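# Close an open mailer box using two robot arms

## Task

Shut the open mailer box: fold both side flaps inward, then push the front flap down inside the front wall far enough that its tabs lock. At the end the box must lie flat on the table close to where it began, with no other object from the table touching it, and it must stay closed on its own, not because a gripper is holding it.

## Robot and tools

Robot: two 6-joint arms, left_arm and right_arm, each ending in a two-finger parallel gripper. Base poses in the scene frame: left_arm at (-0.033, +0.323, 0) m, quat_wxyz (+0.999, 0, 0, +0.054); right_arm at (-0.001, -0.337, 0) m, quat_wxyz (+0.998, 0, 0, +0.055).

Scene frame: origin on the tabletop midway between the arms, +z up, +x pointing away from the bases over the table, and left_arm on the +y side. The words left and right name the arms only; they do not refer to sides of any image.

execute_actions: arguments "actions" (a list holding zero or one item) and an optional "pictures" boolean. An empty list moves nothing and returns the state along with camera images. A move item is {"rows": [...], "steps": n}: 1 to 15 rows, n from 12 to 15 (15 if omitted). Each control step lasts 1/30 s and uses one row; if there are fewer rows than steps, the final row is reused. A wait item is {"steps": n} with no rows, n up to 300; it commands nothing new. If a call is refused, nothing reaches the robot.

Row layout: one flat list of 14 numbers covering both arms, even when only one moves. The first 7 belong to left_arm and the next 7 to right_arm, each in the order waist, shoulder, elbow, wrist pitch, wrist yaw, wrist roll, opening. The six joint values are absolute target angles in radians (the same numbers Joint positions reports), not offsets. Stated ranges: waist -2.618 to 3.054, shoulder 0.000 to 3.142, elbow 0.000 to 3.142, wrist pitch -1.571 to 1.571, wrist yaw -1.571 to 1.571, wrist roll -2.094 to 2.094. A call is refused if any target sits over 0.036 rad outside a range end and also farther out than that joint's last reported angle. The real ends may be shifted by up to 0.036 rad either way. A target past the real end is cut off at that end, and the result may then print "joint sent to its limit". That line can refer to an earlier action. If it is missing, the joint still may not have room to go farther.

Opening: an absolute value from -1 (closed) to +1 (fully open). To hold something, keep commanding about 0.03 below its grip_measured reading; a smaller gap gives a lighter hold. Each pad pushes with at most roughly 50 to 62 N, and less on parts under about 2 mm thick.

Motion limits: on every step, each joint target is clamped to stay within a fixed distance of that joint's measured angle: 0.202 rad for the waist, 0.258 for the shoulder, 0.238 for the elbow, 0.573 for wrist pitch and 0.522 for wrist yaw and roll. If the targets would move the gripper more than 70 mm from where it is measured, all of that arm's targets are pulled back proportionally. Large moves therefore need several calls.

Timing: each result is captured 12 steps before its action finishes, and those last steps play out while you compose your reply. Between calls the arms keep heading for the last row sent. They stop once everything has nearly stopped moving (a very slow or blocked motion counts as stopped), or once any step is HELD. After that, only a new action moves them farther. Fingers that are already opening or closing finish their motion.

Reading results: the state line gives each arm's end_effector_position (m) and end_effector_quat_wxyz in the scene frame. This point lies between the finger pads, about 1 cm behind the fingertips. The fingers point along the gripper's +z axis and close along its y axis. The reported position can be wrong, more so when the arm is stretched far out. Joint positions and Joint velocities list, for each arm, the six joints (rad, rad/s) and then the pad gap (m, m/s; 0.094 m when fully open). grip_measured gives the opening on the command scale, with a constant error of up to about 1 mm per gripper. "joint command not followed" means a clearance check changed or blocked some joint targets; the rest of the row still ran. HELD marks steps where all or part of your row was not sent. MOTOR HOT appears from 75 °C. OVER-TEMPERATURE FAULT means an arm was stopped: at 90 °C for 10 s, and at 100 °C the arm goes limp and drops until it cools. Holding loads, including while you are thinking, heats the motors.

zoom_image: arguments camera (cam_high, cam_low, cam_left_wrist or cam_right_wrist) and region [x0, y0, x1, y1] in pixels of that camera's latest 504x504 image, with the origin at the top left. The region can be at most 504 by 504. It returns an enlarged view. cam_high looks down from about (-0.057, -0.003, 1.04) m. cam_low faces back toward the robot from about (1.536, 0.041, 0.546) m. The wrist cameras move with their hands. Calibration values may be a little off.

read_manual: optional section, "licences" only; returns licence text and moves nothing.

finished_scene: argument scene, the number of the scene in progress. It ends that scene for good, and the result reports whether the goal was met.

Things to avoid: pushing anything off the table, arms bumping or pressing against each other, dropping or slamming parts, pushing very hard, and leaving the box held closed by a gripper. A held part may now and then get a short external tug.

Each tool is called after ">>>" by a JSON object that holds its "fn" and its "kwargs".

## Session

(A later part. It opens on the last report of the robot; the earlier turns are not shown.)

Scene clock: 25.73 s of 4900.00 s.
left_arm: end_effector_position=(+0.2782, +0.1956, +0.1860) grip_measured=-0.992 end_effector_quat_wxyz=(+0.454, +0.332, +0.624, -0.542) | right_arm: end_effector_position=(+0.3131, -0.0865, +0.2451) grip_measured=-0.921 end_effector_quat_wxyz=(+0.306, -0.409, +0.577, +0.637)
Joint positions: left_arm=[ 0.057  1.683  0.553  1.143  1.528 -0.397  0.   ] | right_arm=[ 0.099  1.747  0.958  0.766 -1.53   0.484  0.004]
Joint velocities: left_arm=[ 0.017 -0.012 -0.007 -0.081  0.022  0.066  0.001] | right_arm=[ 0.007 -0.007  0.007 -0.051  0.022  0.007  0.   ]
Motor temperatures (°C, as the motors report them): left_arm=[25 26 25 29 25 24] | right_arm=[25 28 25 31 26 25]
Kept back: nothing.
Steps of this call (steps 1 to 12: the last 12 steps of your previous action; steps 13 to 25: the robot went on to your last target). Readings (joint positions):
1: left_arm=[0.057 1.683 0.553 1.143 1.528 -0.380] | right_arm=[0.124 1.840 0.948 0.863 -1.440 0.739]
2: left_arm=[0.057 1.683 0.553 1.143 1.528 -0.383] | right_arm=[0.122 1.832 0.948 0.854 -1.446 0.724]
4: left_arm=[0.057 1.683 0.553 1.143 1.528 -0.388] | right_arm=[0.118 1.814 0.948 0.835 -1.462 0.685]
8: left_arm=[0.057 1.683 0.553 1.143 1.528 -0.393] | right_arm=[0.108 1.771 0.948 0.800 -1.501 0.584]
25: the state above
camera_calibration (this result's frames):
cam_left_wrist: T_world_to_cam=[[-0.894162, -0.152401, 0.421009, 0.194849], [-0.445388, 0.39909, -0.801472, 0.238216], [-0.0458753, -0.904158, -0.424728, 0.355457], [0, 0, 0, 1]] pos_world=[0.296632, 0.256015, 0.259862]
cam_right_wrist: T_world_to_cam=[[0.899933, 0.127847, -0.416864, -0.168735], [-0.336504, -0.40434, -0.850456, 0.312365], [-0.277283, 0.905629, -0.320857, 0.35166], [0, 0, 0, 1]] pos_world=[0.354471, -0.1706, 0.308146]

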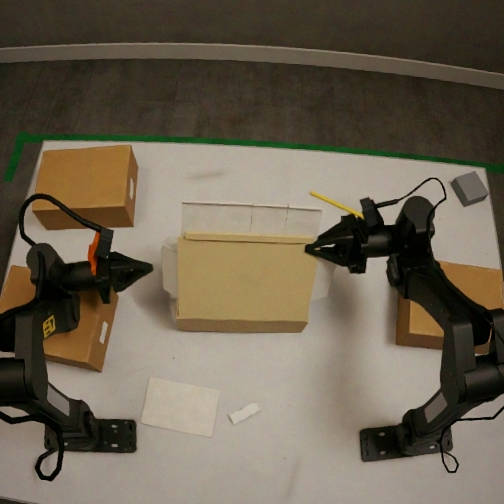

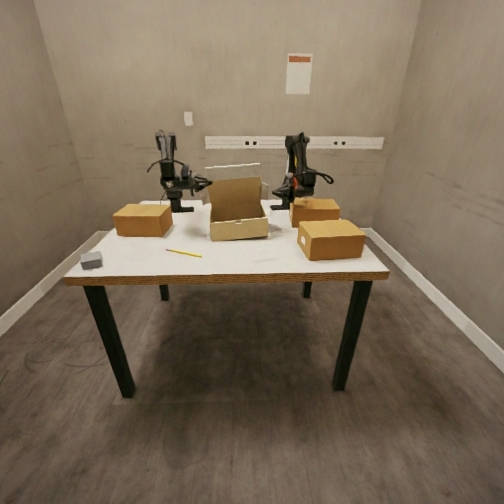

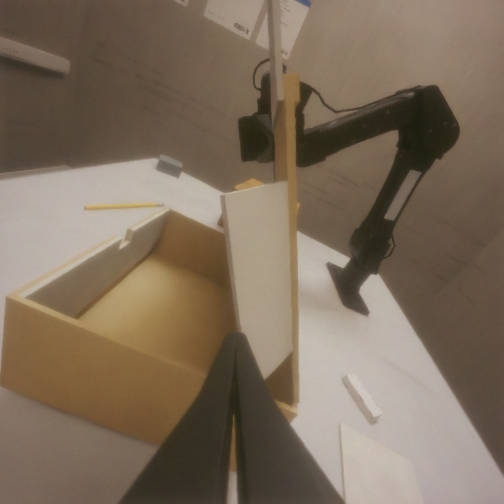

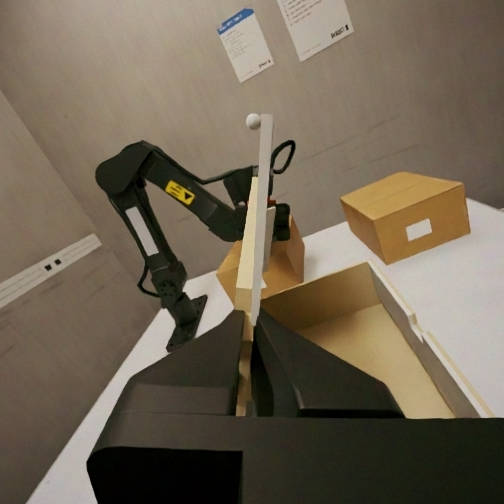

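>>> {"fn": "execute_actions", "kwargs": {"actions": [{"rows":[[0.04,1.68,0.55,1.14,1.53,-0.45,-1,0.09,1.735,0.98,0.77,-1.51,0.45,-0.97],[0.02,1.68,0.55,1.14,1.53,-0.45,-1,0.09,1.735,0.98,0.77,-1.50,0.45,-0.97],[0,1.68,0.55,1.14,1.52,-0.45,-1,0.09,1.735,0.98,0.77,-1.49,0.45,-0.97],[-0.02,1.68,0.55,1.14,1.51,-0.45,-1,0.09,1.735,0.98,0.77,-1.48,0.45,-0.97],[-0.04,1.69,0.57,1.14,1.50,-0.45,-1,0.09,1.735,0.98,0.77,-1.47,0.45,-0.97],[-0.06,1.70,0.58,1.14,1.49,-0.45,-1,0.09,1.735,0.98,0.77,-1.47,0.45,-0.97],[-0.08,1.71,0.59,1.14,1.47,-0.45,-1,0.09,1.735,0.98,0.77,-1.47,0.45,-0.97]],"steps":13}]}}

>>> {"fn": "execute_actions", "kwargs": {"actions": [{"steps":20}], "pictures": true}}

Scene clock: 26.90 s of 4900.00 s.
left_arm: end_effector_position=(+0.2782, +0.1955, +0.1860) grip_measured=-0.992 end_effector_quat_wxyz=(+0.452, +0.330, +0.625, -0.544) | right_arm: end_effector_position=(+0.3131, -0.0865, +0.2452) grip_measured=-0.921 end_effector_quat_wxyz=(+0.305, -0.409, +0.577, +0.637)
Joint positions: left_arm=[ 0.056  1.683  0.553  1.143  1.528 -0.404  0.   ] | right_arm=[ 0.099  1.747  0.959  0.765 -1.53   0.484  0.004]
Joint velocities: left_arm=[-0.032 -0.002  0.007  0.022 -0.037 -0.256  0.   ] | right_arm=[-0.007 -0.012 -0.012  0.007 -0.022  0.037 -0.001]
Motor temperatures (°C, as the motors report them): left_arm=[25 26 25 29 25 24] | right_arm=[25 28 25 31 26 25]
Steps of this call (steps 1 to 30: the robot went on to your last target; steps 31 to 34: nothing new was sent; step 35: the first step of this action). Readings (joint positions):
35: the state above

Scene clock: 27.57 s of 4900.00 s.
left_arm: end_effector_position=(+0.2706, +0.1567, +0.1847) grip_measured=-0.992 end_effector_quat_wxyz=(+0.415, +0.343, +0.618, -0.573) | right_arm: end_effector_position=(+0.3187, -0.0856, +0.2445) grip_measured=-0.922 end_effector_quat_wxyz=(+0.312, -0.397, +0.586, +0.634)
Joint positions: left_arm=[-0.075  1.7    0.567  1.143  1.482 -0.447  0.   ] | right_arm=[ 0.099  1.747  0.959  0.758 -1.498  0.489  0.004]
Joint velocities: left_arm=[ 0.002 -0.007  0.007 -0.022  0.007  0.007 -0.   ] | right_arm=[-0.002  0.007  0.007 -0.037 -0.022 -0.022 -0.   ]
Motor temperatures (°C, as the motors report them): left_arm=[25 26 25 29 25 24] | right_arm=[25 28 25 31 26 25]
Kept back: nothing.
Steps of this call (steps 1 to 12: the last 12 steps of your previous action; steps 13 to 20: the robot went on to your last target). Readings (joint positions):
1: left_arm=[0.054 1.683 0.553 1.143 1.528 -0.413] | right_arm=[0.099 1.747 0.959 0.765 -1.529 0.485]
2: left_arm=[0.045 1.683 0.553 1.143 1.527 -0.420] | right_arm=[0.099 1.747 0.959 0.765 -1.527 0.486]
4: left_arm=[0.012 1.683 0.553 1.143 1.521 -0.430] | right_arm=[0.099 1.747 0.959 0.763 -1.523 0.487]
8: left_arm=[-0.067 1.695 0.563 1.143 1.500 -0.440] | right_arm=[0.099 1.747 0.959 0.761 -1.511 0.488]
20: the state above
camera_calibration (this result's frames):
cam_left_wrist: T_world_to_cam=[[-0.880407, -0.0714598, 0.468804, 0.157387], [-0.451152, 0.430787, -0.781591, 0.242259], [-0.146102, -0.89962, -0.411507, 0.343296], [0, 0, 0, 1]] pos_world=[0.298016, 0.21572, 0.256833]
cam_right_wrist: T_world_to_cam=[[0.898681, 0.0980924, -0.427493, -0.173714], [-0.358869, -0.395906, -0.845264, 0.320631], [-0.252161, 0.913037, -0.320591, 0.344781], [0, 0, 0, 1]] pos_world=[0.358119, -0.170818, 0.30729]

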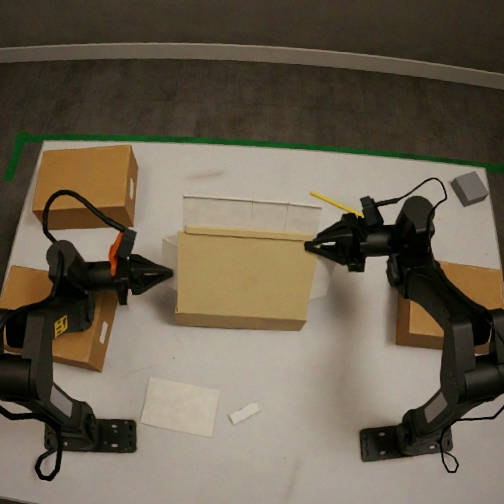

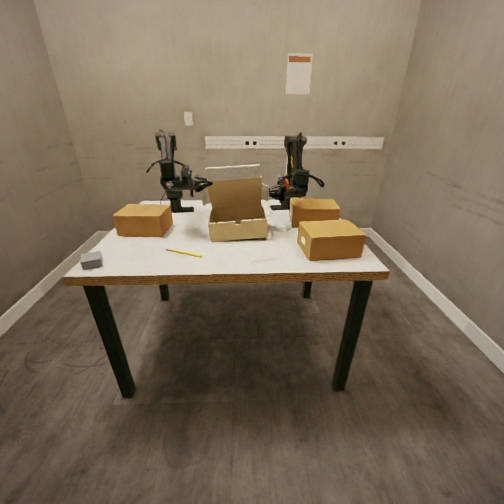

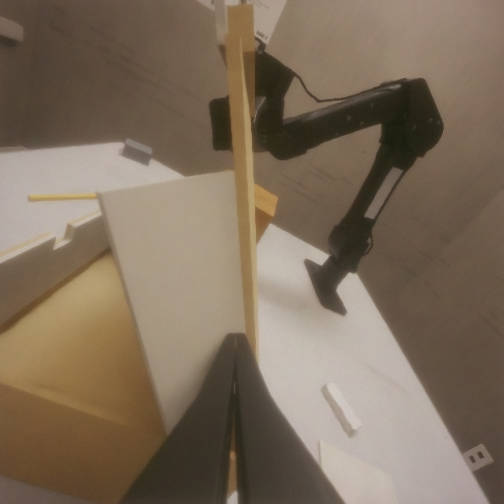

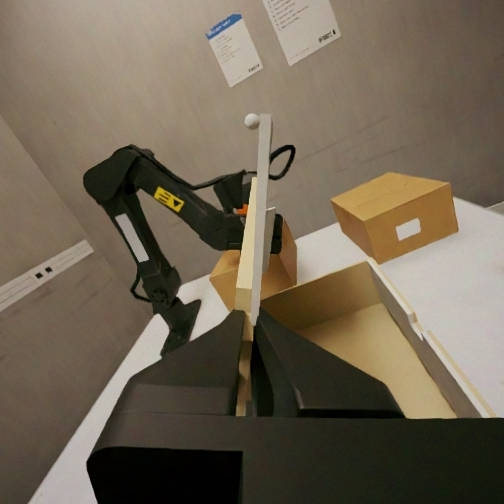

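>>> {"fn": "execute_actions", "kwargs": {"actions": [{"rows":[[-0.08,1.72,0.605,1.14,1.48,-0.45,-1,0.09,1.735,0.98,0.77,-1.49,0.47,-0.97],[-0.08,1.74,0.62,1.14,1.48,-0.45,-1,0.09,1.735,0.98,0.77,-1.49,0.47,-0.97],[-0.08,1.76,0.64,1.14,1.48,-0.45,-1,0.09,1.735,0.98,0.77,-1.49,0.47,-0.97],[-0.08,1.78,0.655,1.14,1.48,-0.45,-1,0.09,1.735,0.98,0.77,-1.49,0.47,-0.97],[-0.085,1.80,0.67,1.14,1.47,-0.45,-1,0.09,1.735,0.98,0.77,-1.49,0.47,-0.97],[-0.095,1.815,0.685,1.14,1.46,-0.45,-1,0.09,1.735,0.98,0.77,-1.49,0.47,-0.97],[-0.11,1.83,0.70,1.14,1.445,-0.45,-1,0.09,1.735,0.98,0.77,-1.49,0.47,-0.97],[-0.125,1.835,0.71,1.14,1.43,-0.45,-1,0.09,1.735,0.98,0.77,-1.49,0.47,-0.97],[-0.14,1.835,0.71,1.14,1.415,-0.45,-1,0.09,1.735,0.98,0.77,-1.49,0.47,-0.97],[-0.155,1.835,0.71,1.14,1.40,-0.45,-1,0.09,1.735,0.98,0.77,-1.49,0.47,-0.97]],"steps":15}]}}

>>> {"fn": "execute_actions", "kwargs": {"actions": [{"steps":20}], "pictures": true}}

Scene clock: 28.63 s of 4900.00 s.
left_arm: end_effector_position=(+0.2751, +0.1568, +0.1847) grip_measured=-0.992 end_effector_quat_wxyz=(+0.415, +0.344, +0.617, -0.573) | right_arm: end_effector_position=(+0.3191, -0.0856, +0.2445) grip_measured=-0.922 end_effector_quat_wxyz=(+0.310, -0.394, +0.588, +0.634)
Joint positions: left_arm=[-0.075  1.718  0.587  1.143  1.486 -0.447  0.   ] | right_arm=[ 0.099  1.747  0.959  0.758 -1.496  0.496  0.004]
Joint velocities: left_arm=[-0.007  0.369  0.408  0.007  0.066 -0.095  0.001] | right_arm=[ 0.002 -0.002 -0.007  0.007  0.081  0.051 -0.   ]
Motor temperatures (°C, as the motors report them): left_arm=[25 26 25 29 25 24] | right_arm=[25 28 25 31 26 25]
Steps of this call (steps 1 to 15: the robot went on to your last target; steps 16 to 29: nothing new was sent; steps 30 to 32: the first 3 steps of this action). Readings (joint positions):
30: left_arm=[-0.075 1.701 0.568 1.143 1.481 -0.447] | right_arm=[0.099 1.747 0.959 0.758 -1.498 0.492]
31: left_arm=[-0.075 1.707 0.575 1.143 1.483 -0.447] | right_arm=[0.099 1.747 0.959 0.758 -1.498 0.494]
32: the state above

Scene clock: 29.30 s of 4900.00 s.
left_arm: end_effector_position=(+0.3021, +0.1410, +0.1779) grip_measured=-0.992 end_effector_quat_wxyz=(+0.414, +0.342, +0.619, -0.574) | right_arm: end_effector_position=(+0.3321, -0.0930, +0.2441) grip_measured=-0.922 end_effector_quat_wxyz=(+0.327, -0.373, +0.602, +0.625)
Joint positions: left_arm=[-0.128  1.824  0.688  1.143  1.431 -0.448  0.   ] | right_arm=[ 0.075  1.747  0.959  0.757 -1.458  0.503  0.004]
Joint velocities: left_arm=[-0.017 -0.017  0.002 -0.037  0.022 -0.022  0.   ] | right_arm=[-0.002  0.002 -0.002  0.007 -0.095 -0.037 -0.   ]
Motor temperatures (°C, as the motors report them): left_arm=[25 26 25 29 25 24] | right_arm=[25 28 25 31 26 25]
Kept back: nothing.
Steps of this call (steps 1 to 12: the last 12 steps of your previous action; steps 13 to 20: the robot went on to your last target). Readings (joint positions):
1: left_arm=[-0.075 1.733 0.603 1.143 1.488 -0.447] | right_arm=[0.099 1.747 0.959 0.758 -1.491 0.497]
2: left_arm=[-0.075 1.751 0.620 1.143 1.489 -0.447] | right_arm=[0.098 1.747 0.959 0.758 -1.486 0.497]
4: left_arm=[-0.079 1.788 0.653 1.143 1.486 -0.447] | right_arm=[0.096 1.747 0.959 0.758 -1.473 0.500]
8: left_arm=[-0.110 1.824 0.687 1.143 1.452 -0.448] | right_arm=[0.082 1.747 0.959 0.757 -1.460 0.502]
20: the state above
camera_calibration (this result's frames):
cam_left_wrist: T_world_to_cam=[[-0.878726, -0.0698456, 0.472189, 0.185915], [-0.453462, 0.431031, -0.780118, 0.258304], [-0.14904, -0.89963, -0.41043, 0.331712], [0, 0, 0, 1]] pos_world=[0.329938, 0.200067, 0.249866]
cam_right_wrist: T_world_to_cam=[[0.896668, 0.0378592, -0.441083, -0.186768], [-0.396686, -0.373611, -0.838484, 0.335197], [-0.196537, 0.926813, -0.319986, 0.33739], [0, 0, 0, 1]] pos_world=[0.366747, -0.180393, 0.306637]

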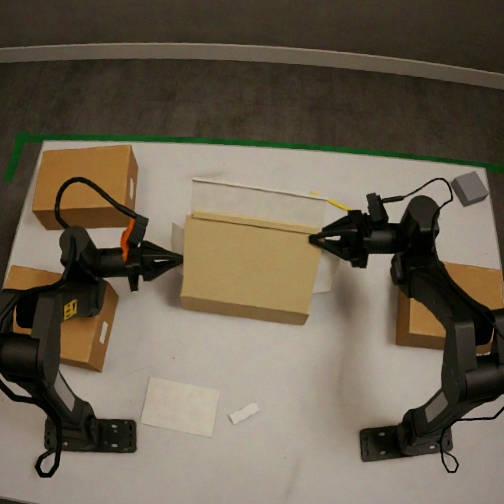

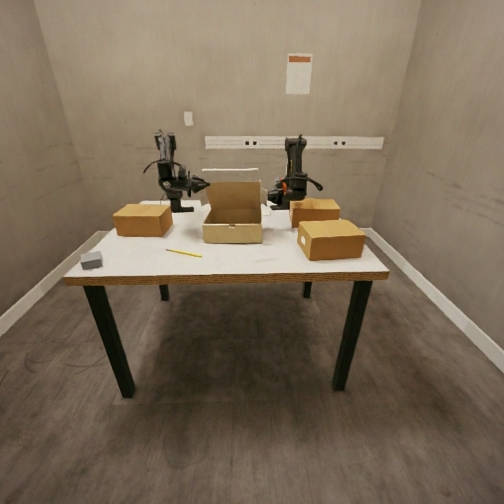

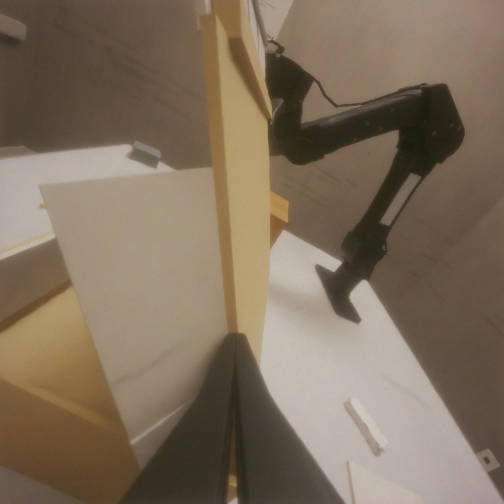

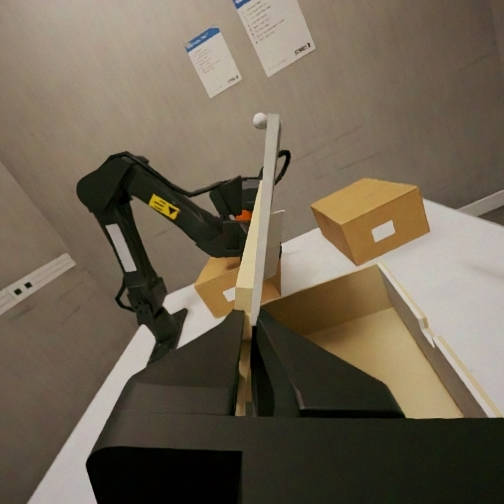

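>>> {"fn": "execute_actions", "kwargs": {"actions": [{"rows":[[-0.11,1.82,0.70,1.14,1.45,-0.45,-1,0.09,1.735,0.98,0.77,-1.49,0.47,-0.97],[-0.08,1.81,0.68,1.14,1.48,-0.45,-1,0.09,1.735,0.98,0.77,-1.49,0.47,-0.97],[-0.05,1.80,0.67,1.14,1.51,-0.45,-1,0.095,1.735,0.98,0.77,-1.50,0.47,-0.97],[-0.02,1.78,0.65,1.14,1.53,-0.45,-1,0.10,1.735,0.98,0.77,-1.51,0.47,-0.97],[0.01,1.76,0.635,1.14,1.53,-0.45,-1,0.10,1.735,0.98,0.77,-1.52,0.47,-0.97],[0.035,1.74,0.62,1.14,1.53,-0.45,-1,0.10,1.735,0.98,0.77,-1.53,0.47,-0.97]],"steps":13}]}}

>>> {"fn": "execute_actions", "kwargs": {"actions": [{"steps":22}], "pictures": true}}

Scene clock: 30.03 s of 4900.00 s.
left_arm: end_effector_position=(+0.3018, +0.1416, +0.1779) grip_measured=-0.992 end_effector_quat_wxyz=(+0.413, +0.342, +0.618, -0.574) | right_arm: end_effector_position=(+0.3321, -0.0930, +0.2441) grip_measured=-0.922 end_effector_quat_wxyz=(+0.327, -0.373, +0.602, +0.625)
Joint positions: left_arm=[-0.127  1.824  0.688  1.143  1.434 -0.448  0.   ] | right_arm=[ 0.075  1.747  0.959  0.757 -1.458  0.503  0.004]
Joint velocities: left_arm=[ 0.056 -0.017 -0.002 -0.022  0.125 -0.037 -0.   ] | right_arm=[-0.007 -0.002 -0.012  0.022 -0.037 -0.066 -0.   ]
Motor temperatures (°C, as the motors report them): left_arm=[25 26 25 29 25 24] | right_arm=[25 28 25 31 26 25]
Steps of this call (steps 1 to 15: the robot went on to your last target; steps 16 to 21: nothing new was sent; step 22: the first step of this action). Readings (joint positions):
22: the state above

Scene clock: 30.77 s of 4900.00 s.
left_arm: end_effector_position=(+0.2967, +0.1933, +0.1809) grip_measured=-0.992 end_effector_quat_wxyz=(+0.434, +0.318, +0.632, -0.558) | right_arm: end_effector_position=(+0.3196, -0.0903, +0.2444) grip_measured=-0.922 end_effector_quat_wxyz=(+0.309, -0.394, +0.588, +0.635)
Joint positions: left_arm=[ 0.039  1.765  0.628  1.141  1.523 -0.448  0.   ] | right_arm=[ 0.086  1.747  0.959  0.757 -1.512  0.495  0.004]
Joint velocities: left_arm=[-0.012 -0.002 -0.002  0.007 -0.022 -0.037 -0.001] | right_arm=[-0.002 -0.007 -0.002 -0.022 -0.037  0.007 -0.   ]
Motor temperatures (°C, as the motors report them): left_arm=[25 26 25 29 25 24] | right_arm=[25 28 25 31 26 25]
Kept back: nothing.
Steps of this call (steps 1 to 12: the last 12 steps of your previous action; steps 13 to 22: the robot went on to your last target). Readings (joint positions):
1: left_arm=[-0.121 1.824 0.688 1.143 1.444 -0.448] | right_arm=[0.075 1.747 0.959 0.757 -1.458 0.503]
2: left_arm=[-0.110 1.824 0.687 1.143 1.457 -0.448] | right_arm=[0.075 1.747 0.959 0.757 -1.459 0.503]
4: left_arm=[-0.065 1.815 0.669 1.143 1.480 -0.448] | right_arm=[0.076 1.747 0.959 0.757 -1.472 0.502]
8: left_arm=[0.034 1.772 0.629 1.141 1.505 -0.448] | right_arm=[0.084 1.747 0.959 0.757 -1.499 0.498]
22: the state above
camera_calibration (this result's frames):
cam_left_wrist: T_world_to_cam=[[-0.869671, -0.136057, 0.474512, 0.193066], [-0.486801, 0.395748, -0.778722, 0.252153], [-0.0818367, -0.908225, -0.410403, 0.360924], [0, 0, 0, 1]] pos_world=[0.320189, 0.254279, 0.252869]
cam_right_wrist: T_world_to_cam=[[0.895523, 0.0981264, -0.434062, -0.171467], [-0.364842, -0.396609, -0.842373, 0.320223], [-0.254812, 0.912728, -0.319372, 0.34972], [0, 0, 0, 1]] pos_world=[0.359496, -0.175371, 0.307011]

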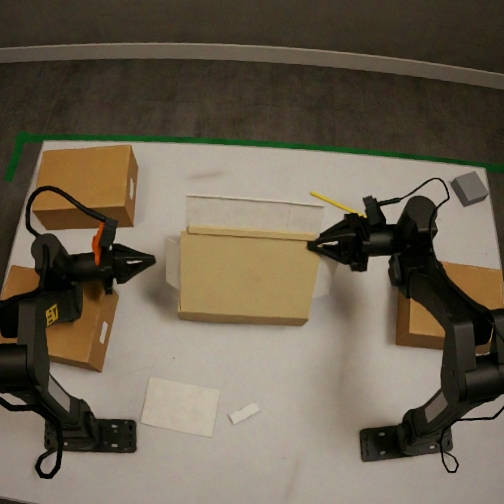

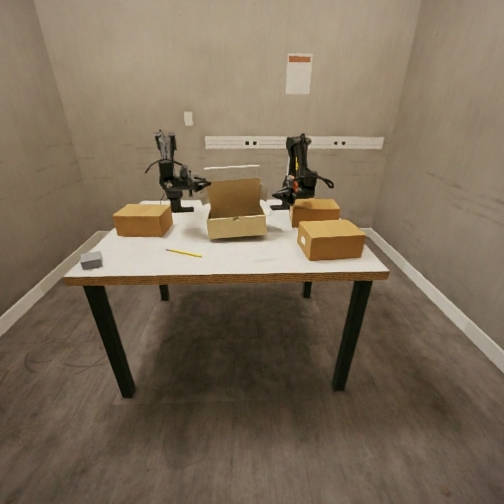

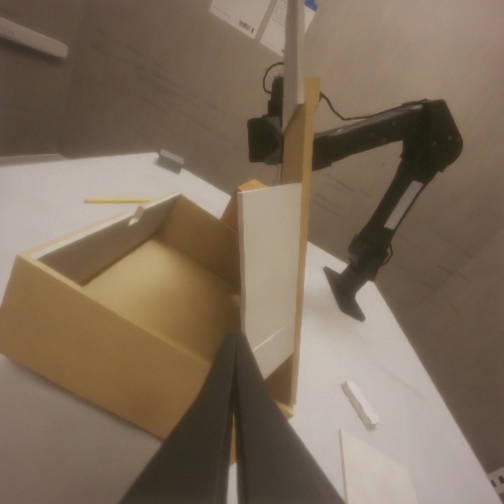

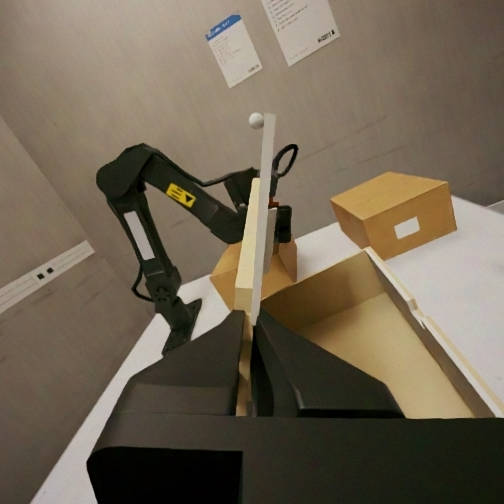

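>>> {"fn": "execute_actions", "kwargs": {"actions": [{"rows":[[0.035,1.75,0.625,1.14,1.53,-0.45,-1,0.09,1.745,0.97,0.77,-1.51,0.49,-0.93],[0.035,1.75,0.625,1.14,1.53,-0.45,-1,0.09,1.745,0.97,0.77,-1.51,0.49,-0.915],[0.035,1.75,0.625,1.14,1.53,-0.45,-1,0.09,1.745,0.97,0.77,-1.51,0.49,-0.9],[0.035,1.75,0.625,1.14,1.53,-0.45,-1,0.09,1.745,0.97,0.77,-1.51,0.49,-0.88],[0.035,1.75,0.625,1.14,1.53,-0.45,-1,0.09,1.745,0.97,0.77,-1.49,0.49,-0.86],[0.035,1.75,0.625,1.14,1.53,-0.45,-1,0.09,1.745,0.97,0.77,-1.48,0.49,-0.86],[0.035,1.75,0.625,1.14,1.53,-0.45,-1,0.09,1.745,0.97,0.77,-1.47,0.49,-0.86],[0.035,1.75,0.625,1.14,1.53,-0.45,-1,0.09,1.745,0.97,0.77,-1.47,0.49,-0.86],[0.035,1.75,0.625,1.14,1.53,-0.45,-1,0.09,1.745,0.97,0.77,-1.47,0.49,-0.86],[0.035,1.75,0.625,1.14,1.53,-0.45,-1,0.09,1.745,0.97,0.77,-1.47,0.49,-0.86],[0.035,1.75,0.625,1.14,1.53,-0.45,-1,0.09,1.745,0.97,0.77,-1.47,0.49,-0.9],[0.035,1.75,0.625,1.14,1.53,-0.45,-1,0.09,1.745,0.97,0.77,-1.47,0.49,-0.93],[0.035,1.75,0.625,1.14,1.53,-0.45,-1,0.09,1.745,0.97,0.77,-1.47,0.49,-0.97]],"steps":15}]}}

>>> {"fn": "execute_actions", "kwargs": {"actions": [{"steps":20}], "pictures": true}}

Scene clock: 31.73 s of 4900.00 s.
left_arm: end_effector_position=(+0.2966, +0.1933, +0.1809) grip_measured=-0.992 end_effector_quat_wxyz=(+0.434, +0.318, +0.632, -0.558) | right_arm: end_effector_position=(+0.3196, -0.0903, +0.2444) grip_measured=-0.900 end_effector_quat_wxyz=(+0.308, -0.394, +0.588, +0.636)
Joint positions: left_arm=[ 0.039  1.765  0.628  1.141  1.523 -0.448  0.   ] | right_arm=[ 0.086  1.747  0.959  0.757 -1.512  0.498  0.005]
Joint velocities: left_arm=[-0.012  0.002  0.002 -0.007 -0.007  0.051 -0.001] | right_arm=[-0.002 -0.017 -0.002 -0.007  0.022 -0.007  0.01 ]
Motor temperatures (°C, as the motors report them): left_arm=[25 26 25 29 25 24] | right_arm=[25 28 25 31 26 25]
Steps of this call (steps 1 to 15: the robot went on to your last target; steps 16 to 26: nothing new was sent; steps 27 to 29: the first 3 steps of this action). Readings (joint positions):
27: left_arm=[0.039 1.765 0.628 1.141 1.523 -0.448] | right_arm=[0.086 1.747 0.959 0.757 -1.512 0.496]
28: left_arm=[0.039 1.765 0.628 1.141 1.523 -0.448] | right_arm=[0.086 1.747 0.959 0.757 -1.512 0.497]
29: the state above

Scene clock: 32.40 s of 4900.00 s.
left_arm: end_effector_position=(+0.2966, +0.1933, +0.1809) grip_measured=-0.992 end_effector_quat_wxyz=(+0.434, +0.318, +0.632, -0.558) | right_arm: end_effector_position=(+0.3266, -0.0894, +0.2443) grip_measured=-0.926 end_effector_quat_wxyz=(+0.319, -0.380, +0.597, +0.630)
Joint positions: left_arm=[ 0.039  1.765  0.628  1.141  1.523 -0.448  0.   ] | right_arm=[ 0.086  1.747  0.959  0.758 -1.472  0.506  0.003]
Joint velocities: left_arm=[-0.022 -0.012 -0.002 -0.037 -0.051  0.051  0.001] | right_arm=[-0.002  0.012 -0.007 -0.037  0.037  0.037  0.002]
Motor temperatures (°C, as the motors report them): left_arm=[25 26 25 29 25 24] | right_arm=[25 28 25 31 26 25]
Kept back: nothing.
Steps of this call (steps 1 to 12: the last 12 steps of your previous action; steps 13 to 20: the robot went on to your last target). Readings (joint positions):
1: left_arm=[0.039 1.765 0.628 1.141 1.523 -0.448] | right_arm=[0.086 1.747 0.959 0.757 -1.512 0.498]
2: left_arm=[0.039 1.765 0.628 1.141 1.523 -0.448] | right_arm=[0.086 1.747 0.959 0.758 -1.508 0.498]
4: left_arm=[0.039 1.765 0.628 1.141 1.523 -0.448] | right_arm=[0.086 1.747 0.959 0.758 -1.495 0.498]
8: left_arm=[0.039 1.765 0.628 1.141 1.523 -0.448] | right_arm=[0.086 1.747 0.959 0.758 -1.478 0.498]
20: the state above
camera_calibration (this result's frames):
cam_left_wrist: T_world_to_cam=[[-0.869774, -0.135395, 0.474512, 0.192849], [-0.4865, 0.396122, -0.77872, 0.251936], [-0.0825298, -0.90816, -0.410406, 0.361083], [0, 0, 0, 1]] pos_world=[0.320102, 0.254234, 0.252869]
cam_right_wrist: T_world_to_cam=[[0.894639, 0.0616338, -0.442519, -0.178785], [-0.388094, -0.383528, -0.838027, 0.330743], [-0.221369, 0.92147, -0.319199, 0.340536], [0, 0, 0, 1]] pos_world=[0.363691, -0.175926, 0.306755]

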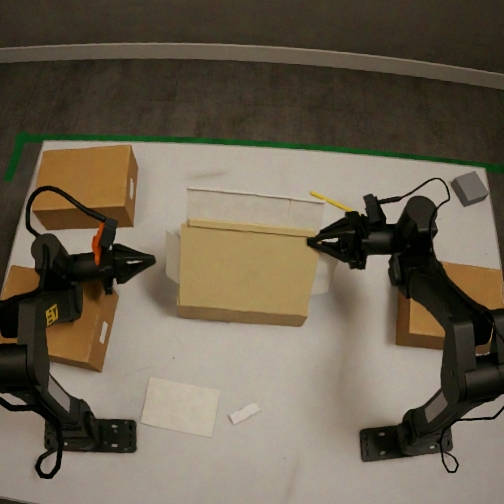

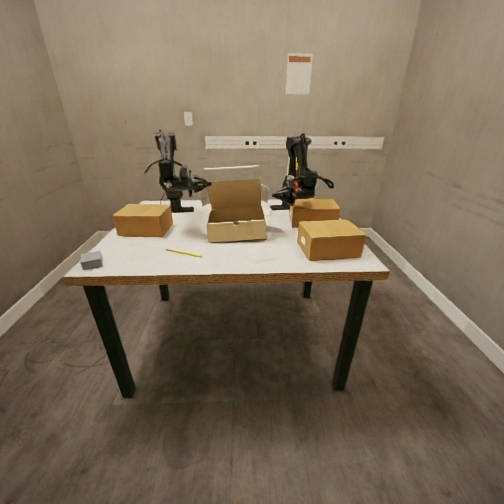

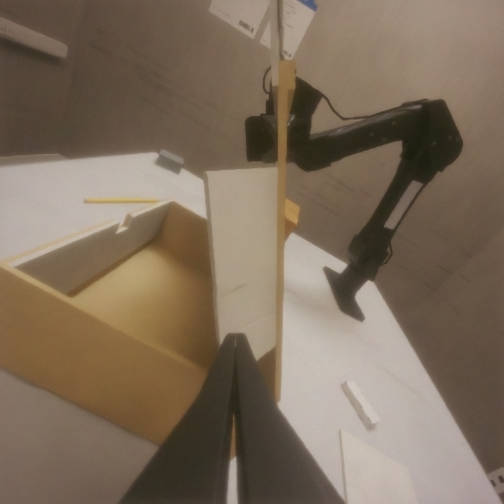

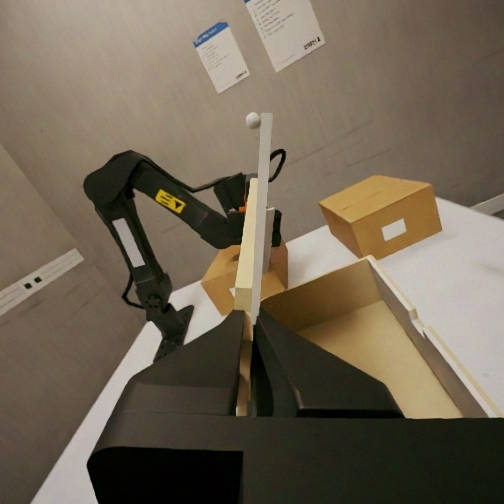

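>>> {"fn": "execute_actions", "kwargs": {"actions": [{"rows":[[0.015,1.775,0.65,1.14,1.50,-0.45,-1,0.09,1.745,0.97,0.77,-1.47,0.49,-0.97],[0.0,1.785,0.66,1.14,1.49,-0.45,-1,0.09,1.745,0.97,0.77,-1.47,0.49,-0.97],[-0.015,1.79,0.667,1.14,1.475,-0.45,-1,0.09,1.745,0.97,0.77,-1.47,0.49,-0.97],[-0.03,1.797,0.674,1.14,1.465,-0.45,-1,0.09,1.745,0.97,0.77,-1.47,0.49,-0.97],[-0.045,1.804,0.681,1.14,1.455,-0.45,-1,0.09,1.745,0.97,0.77,-1.48,0.49,-0.97],[-0.06,1.81,0.688,1.14,1.445,-0.45,-1,0.095,1.745,0.97,0.77,-1.48,0.49,-0.97],[-0.075,1.817,0.695,1.14,1.435,-0.45,-1,0.095,1.745,0.97,0.77,-1.49,0.49,-0.97],[-0.09,1.824,0.702,1.14,1.425,-0.45,-1,0.10,1.745,0.97,0.77,-1.49,0.49,-0.97],[-0.105,1.83,0.71,1.14,1.415,-0.45,-1,0.10,1.745,0.97,0.77,-1.49,0.49,-0.97],[-0.12,1.837,0.717,1.14,1.405,-0.45,-1,0.10,1.745,0.97,0.77,-1.49,0.49,-0.97]],"steps":15}]}}

>>> {"fn": "execute_actions", "kwargs": {"actions": [{"steps":20}], "pictures": true}}

Scene clock: 33.63 s of 4900.00 s.
left_arm: end_effector_position=(+0.2983, +0.1894, +0.1808) grip_measured=-0.992 end_effector_quat_wxyz=(+0.434, +0.318, +0.631, -0.558) | right_arm: end_effector_position=(+0.3266, -0.0894, +0.2443) grip_measured=-0.926 end_effector_quat_wxyz=(+0.319, -0.380, +0.597, +0.630)
Joint positions: left_arm=[ 0.025  1.77   0.634  1.141  1.511 -0.448  0.   ] | right_arm=[ 0.086  1.747  0.959  0.758 -1.472  0.506  0.003]
Joint velocities: left_arm=[-0.286  0.129  0.144 -0.022 -0.125  0.051  0.001] | right_arm=[-0.017  0.002 -0.007  0.022 -0.022  0.051 -0.   ]
Motor temperatures (°C, as the motors report them): left_arm=[25 26 25 29 25 24] | right_arm=[25 28 25 31 26 25]
Steps of this call (steps 1 to 15: the robot went on to your last target; steps 16 to 34: nothing new was sent; steps 35 to 37: the first 3 steps of this action). Readings (joint positions):
35: left_arm=[0.038 1.765 0.628 1.141 1.521 -0.448] | right_arm=[0.086 1.747 0.959 0.758 -1.472 0.506]
36: left_arm=[0.034 1.767 0.630 1.141 1.517 -0.448] | right_arm=[0.086 1.747 0.959 0.758 -1.472 0.506]
37: the state above

Scene clock: 34.30 s of 4900.00 s.
left_arm: end_effector_position=(+0.3076, +0.1512, +0.1792) grip_measured=-0.992 end_effector_quat_wxyz=(+0.422, +0.335, +0.622, -0.568) | right_arm: end_effector_position=(+0.3309, -0.0890, +0.2442) grip_measured=-0.926 end_effector_quat_wxyz=(+0.324, -0.371, +0.604, +0.627)
Joint positions: left_arm=[-0.098  1.824  0.693  1.141  1.436 -0.448  0.   ] | right_arm=[ 0.086  1.747  0.959  0.758 -1.448  0.513  0.003]
Joint velocities: left_arm=[ 0.007  0.007  0.002 -0.066 -0.022  0.081 -0.   ] | right_arm=[-0.002  0.007 -0.002 -0.007 -0.037 -0.066 -0.001]
Motor temperatures (°C, as the motors report them): left_arm=[25 26 25 29 25 24] | right_arm=[25 28 25 31 26 25]
Kept back: nothing.
Steps of this call (steps 1 to 12: the last 12 steps of your previous action; steps 13 to 20: the robot went on to your last target). Readings (joint positions):
1: left_arm=[0.013 1.775 0.640 1.141 1.503 -0.448] | right_arm=[0.086 1.747 0.959 0.758 -1.472 0.506]
2: left_arm=[-0.002 1.782 0.647 1.141 1.495 -0.448] | right_arm=[0.086 1.747 0.959 0.758 -1.472 0.506]
4: left_arm=[-0.035 1.796 0.661 1.141 1.478 -0.448] | right_arm=[0.086 1.747 0.959 0.758 -1.472 0.506]
8: left_arm=[-0.089 1.820 0.688 1.141 1.451 -0.448] | right_arm=[0.086 1.747 0.959 0.758 -1.458 0.510]
20: the state above
camera_calibration (this result's frames):
cam_left_wrist: T_world_to_cam=[[-0.87845, -0.0922894, 0.468837, 0.194699], [-0.461348, 0.419318, -0.781876, 0.261945], [-0.124433, -0.903136, -0.410928, 0.335305], [0, 0, 0, 1]] pos_world=[0.333604, 0.210956, 0.251312]
cam_right_wrist: T_world_to_cam=[[0.8927, 0.039547, -0.448913, -0.182444], [-0.403137, -0.375134, -0.834718, 0.337349], [-0.201413, 0.926127, -0.318939, 0.334848], [0, 0, 0, 1]] pos_world=[0.366309, -0.176345, 0.306486]

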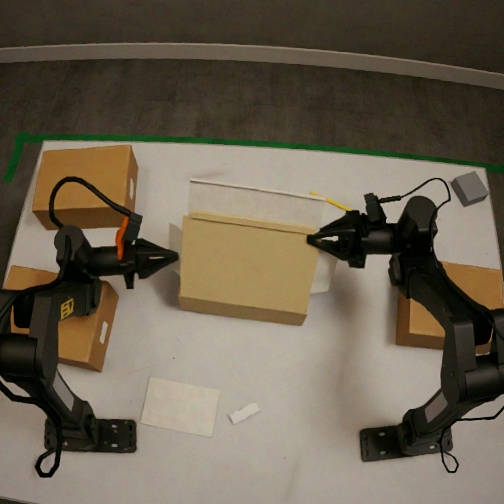

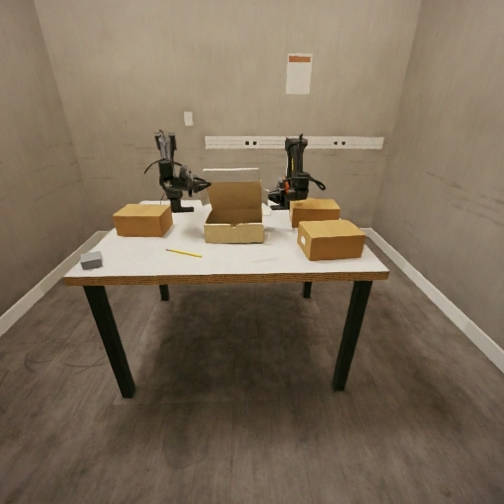

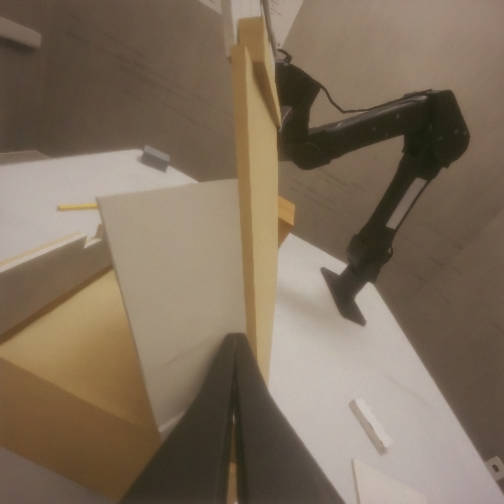

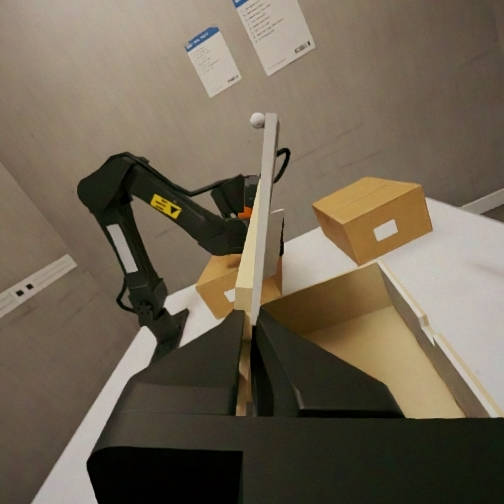

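>>> {"fn": "execute_actions", "kwargs": {"actions": [{"rows":[[-0.08,1.83,0.71,1.14,1.42,-0.45,-1,0.10,1.745,0.97,0.77,-1.50,0.49,-0.97],[-0.065,1.83,0.71,1.14,1.42,-0.45,-1,0.10,1.745,0.97,0.77,-1.51,0.49,-0.97],[-0.055,1.83,0.71,1.14,1.42,-0.45,-1,0.10,1.745,0.97,0.77,-1.52,0.49,-0.97],[-0.055,1.83,0.71,1.14,1.42,-0.45,-1,0.10,1.745,0.97,0.77,-1.53,0.47,-0.97],[-0.055,1.83,0.71,1.14,1.42,-0.45,-1,0.10,1.745,0.97,0.77,-1.54,0.46,-0.97],[-0.055,1.83,0.71,1.14,1.42,-0.45,-1,0.10,1.745,0.97,0.77,-1.55,0.45,-0.97],[-0.055,1.83,0.71,1.14,1.42,-0.45,-1,0.10,1.745,0.97,0.77,-1.57,0.45,-0.97]],"steps":13}]}}

>>> {"fn": "execute_actions", "kwargs": {"actions": [{"steps":22}], "pictures": true}}

Scene clock: 35.40 s of 4900.00 s.
left_arm: end_effector_position=(+0.3079, +0.1517, +0.1792) grip_measured=-0.992 end_effector_quat_wxyz=(+0.423, +0.335, +0.622, -0.567) | right_arm: end_effector_position=(+0.3309, -0.0890, +0.2442) grip_measured=-0.926 end_effector_quat_wxyz=(+0.324, -0.371, +0.604, +0.627)
Joint positions: left_arm=[-0.096  1.824  0.693  1.141  1.436 -0.448  0.   ] | right_arm=[ 0.086  1.747  0.959  0.758 -1.448  0.513  0.003]
Joint velocities: left_arm=[ 0.046 -0.007 -0.002  0.007  0.007  0.037 -0.   ] | right_arm=[ 0.007 -0.002  0.007 -0.022 -0.037 -0.022  0.001]
Motor temperatures (°C, as the motors report them): left_arm=[25 26 25 29 25 24] | right_arm=[25 28 25 32 26 25]
Steps of this call (steps 1 to 15: the robot went on to your last target; steps 16 to 32: nothing new was sent; step 33: the first step of this action). Readings (joint positions):
33: the state above

Scene clock: 36.13 s of 4900.00 s.
left_arm: end_effector_position=(+0.3130, +0.1633, +0.1792) grip_measured=-0.992 end_effector_quat_wxyz=(+0.431, +0.325, +0.627, -0.561) | right_arm: end_effector_position=(+0.3276, -0.0893, +0.2443) grip_measured=-0.926 end_effector_quat_wxyz=(+0.323, -0.381, +0.597, +0.628)
Joint positions: left_arm=[-0.062  1.824  0.693  1.141  1.439 -0.448  0.   ] | right_arm=[ 0.086  1.747  0.959  0.758 -1.467  0.497  0.003]
Joint velocities: left_arm=[ 0.022  0.012 -0.017  0.051 -0.022 -0.11   0.001] | right_arm=[-0.017 -0.022  0.007  0.022 -0.066 -0.037 -0.001]
Motor temperatures (°C, as the motors report them): left_arm=[25 26 25 29 25 24] | right_arm=[25 28 25 32 26 25]
joint sent to its limit (right arm) — the command would take joint 5 (wrist yaw) past its lower limit, so that joint was sent only as far as its limit.
Kept back: nothing.
Steps of this call (steps 1 to 12: the last 12 steps of your previous action; steps 13 to 22: the robot went on to your last target). Readings (joint positions):
1: left_arm=[-0.093 1.824 0.693 1.141 1.436 -0.448] | right_arm=[0.086 1.747 0.959 0.758 -1.448 0.513]
2: left_arm=[-0.088 1.824 0.693 1.141 1.437 -0.448] | right_arm=[0.086 1.747 0.959 0.758 -1.449 0.513]
4: left_arm=[-0.073 1.824 0.693 1.141 1.437 -0.448] | right_arm=[0.086 1.747 0.959 0.758 -1.456 0.507]
8: left_arm=[-0.062 1.824 0.693 1.141 1.438 -0.448] | right_arm=[0.086 1.747 0.959 0.758 -1.466 0.498]
22: the state above
camera_calibration (this result's frames):
cam_left_wrist: T_world_to_cam=[[-0.874996, -0.120736, 0.468834, 0.204089], [-0.4747, 0.404167, -0.781862, 0.265987], [-0.0950884, -0.906682, -0.410958, 0.338301], [0, 0, 0, 1]] pos_world=[0.33701, 0.223869, 0.251308]
cam_right_wrist: T_world_to_cam=[[0.898963, 0.0571857, -0.434275, -0.183478], [-0.382443, -0.38088, -0.841824, 0.330434], [-0.213547, 0.922854, -0.320527, 0.338539], [0, 0, 0, 1]] pos_world=[0.363606, -0.176074, 0.306998]

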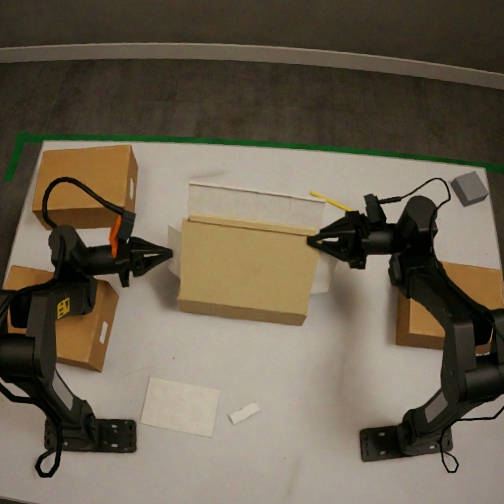

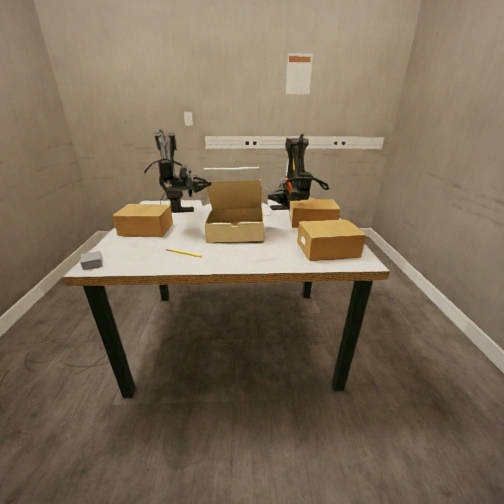

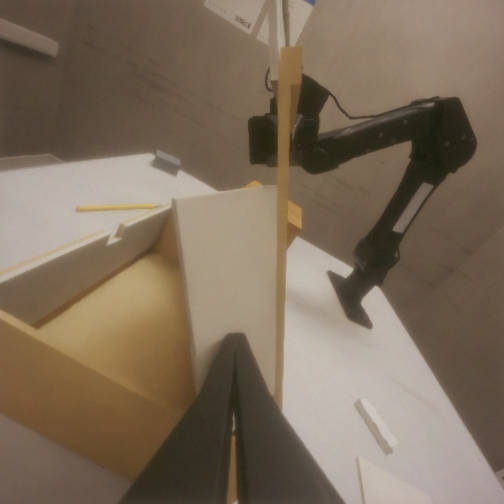

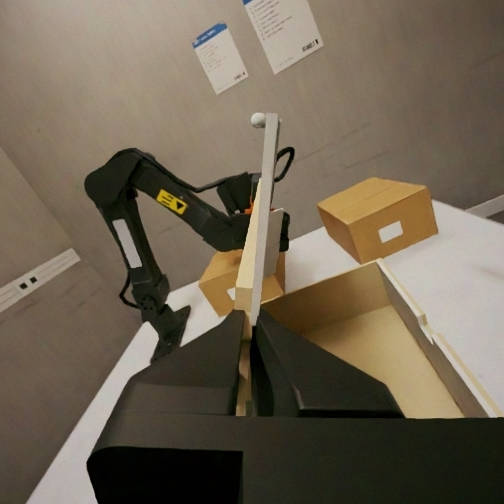

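>>> {"fn": "execute_actions", "kwargs": {"actions": [{"rows":[[-0.06,1.84,0.72,1.14,1.42,-0.45,-1,0.105,1.745,0.97,0.77,-1.54,0.45,-0.97],[-0.06,1.85,0.73,1.14,1.42,-0.45,-1,0.11,1.745,0.97,0.77,-1.54,0.45,-0.97],[-0.06,1.86,0.74,1.14,1.42,-0.45,-1,0.115,1.745,0.97,0.77,-1.54,0.45,-0.97],[-0.06,1.87,0.75,1.14,1.42,-0.45,-1,0.12,1.745,0.97,0.77,-1.54,0.45,-0.97],[-0.06,1.88,0.76,1.14,1.42,-0.45,-1,0.12,1.745,0.97,0.77,-1.54,0.45,-0.97]],"steps":13}]}}

>>> {"fn": "execute_actions", "kwargs": {"actions": [{"steps":22}], "pictures": true}}

Scene clock: 37.07 s of 4900.00 s.
left_arm: end_effector_position=(+0.3130, +0.1633, +0.1792) grip_measured=-0.992 end_effector_quat_wxyz=(+0.431, +0.325, +0.627, -0.561) | right_arm: end_effector_position=(+0.3276, -0.0893, +0.2443) grip_measured=-0.926 end_effector_quat_wxyz=(+0.323, -0.381, +0.597, +0.628)
Joint positions: left_arm=[-0.062  1.824  0.693  1.141  1.439 -0.448  0.   ] | right_arm=[ 0.086  1.747  0.959  0.758 -1.467  0.497  0.003]
Joint velocities: left_arm=[ 0.012  0.007 -0.012  0.051 -0.007 -0.022  0.002] | right_arm=[-0.002  0.002 -0.002 -0.022  0.007  0.022 -0.   ]
Motor temperatures (°C, as the motors report them): left_arm=[25 26 25 29 25 24] | right_arm=[25 28 25 32 26 25]
joint sent to its limit (right arm) — the command would take joint 5 (wrist yaw) past its lower limit, so that joint was sent only as far as its limit.
Steps of this call (steps 1 to 15: the robot went on to your last target; steps 16 to 27: nothing new was sent; step 28: the first step of this action). Readings (joint positions):
28: the state above

Scene clock: 37.80 s of 4900.00 s.
left_arm: end_effector_position=(+0.3226, +0.1636, +0.1756) grip_measured=-0.992 end_effector_quat_wxyz=(+0.429, +0.326, +0.627, -0.563) | right_arm: end_effector_position=(+0.3296, -0.0883, +0.2442) grip_measured=-0.924 end_effector_quat_wxyz=(+0.327, -0.378, +0.599, +0.625)
Joint positions: left_arm=[-0.062  1.867  0.735  1.141  1.445 -0.448  0.   ] | right_arm=[ 0.088  1.747  0.959  0.758 -1.452  0.497  0.004]
Joint velocities: left_arm=[-0.002  0.007 -0.007 -0.022  0.022  0.051 -0.001] | right_arm=[ 0.002 -0.007 -0.012  0.022 -0.095  0.022  0.001]
Motor temperatures (°C, as the motors report them): left_arm=[25 26 25 29 25 24] | right_arm=[25 28 25 32 26 25]
Kept back: nothing.
Steps of this call (steps 1 to 12: the last 12 steps of your previous action; steps 13 to 22: the robot went on to your last target). Readings (joint positions):
1: left_arm=[-0.062 1.825 0.695 1.141 1.440 -0.448] | right_arm=[0.086 1.747 0.959 0.758 -1.466 0.497]
2: left_arm=[-0.062 1.830 0.700 1.141 1.441 -0.448] | right_arm=[0.086 1.747 0.959 0.758 -1.465 0.497]
4: left_arm=[-0.062 1.847 0.719 1.141 1.444 -0.448] | right_arm=[0.086 1.747 0.959 0.758 -1.460 0.497]
8: left_arm=[-0.062 1.867 0.735 1.141 1.445 -0.448] | right_arm=[0.088 1.747 0.959 0.758 -1.452 0.497]
22: the state above
camera_calibration (this result's frames):
cam_left_wrist: T_world_to_cam=[[-0.87482, -0.115384, 0.470506, 0.213083], [-0.473716, 0.407041, -0.780968, 0.26668], [-0.101404, -0.906093, -0.410747, 0.339909], [0, 0, 0, 1]] pos_world=[0.347208, 0.224026, 0.247628]
cam_right_wrist: T_world_to_cam=[[0.899649, 0.045679, -0.434218, -0.18669], [-0.387132, -0.37641, -0.841691, 0.333443], [-0.201892, 0.925326, -0.320953, 0.334529], [0, 0, 0, 1]] pos_world=[0.36458, -0.175509, 0.30696]

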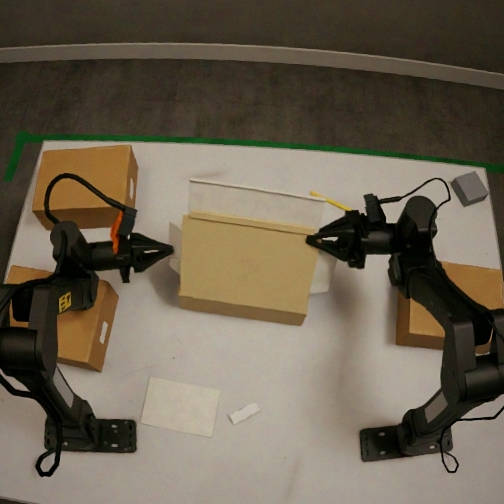

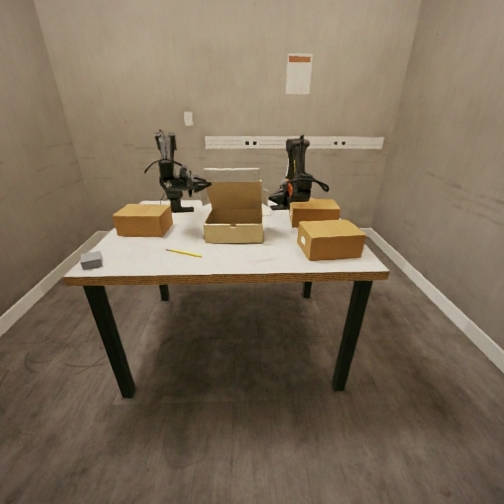

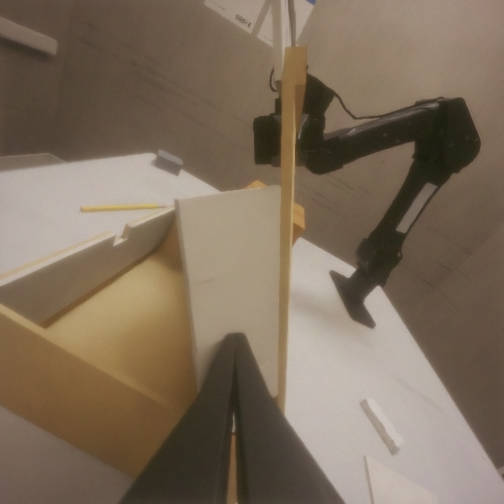

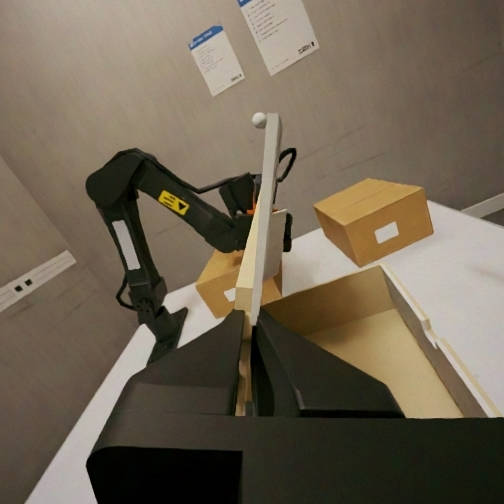

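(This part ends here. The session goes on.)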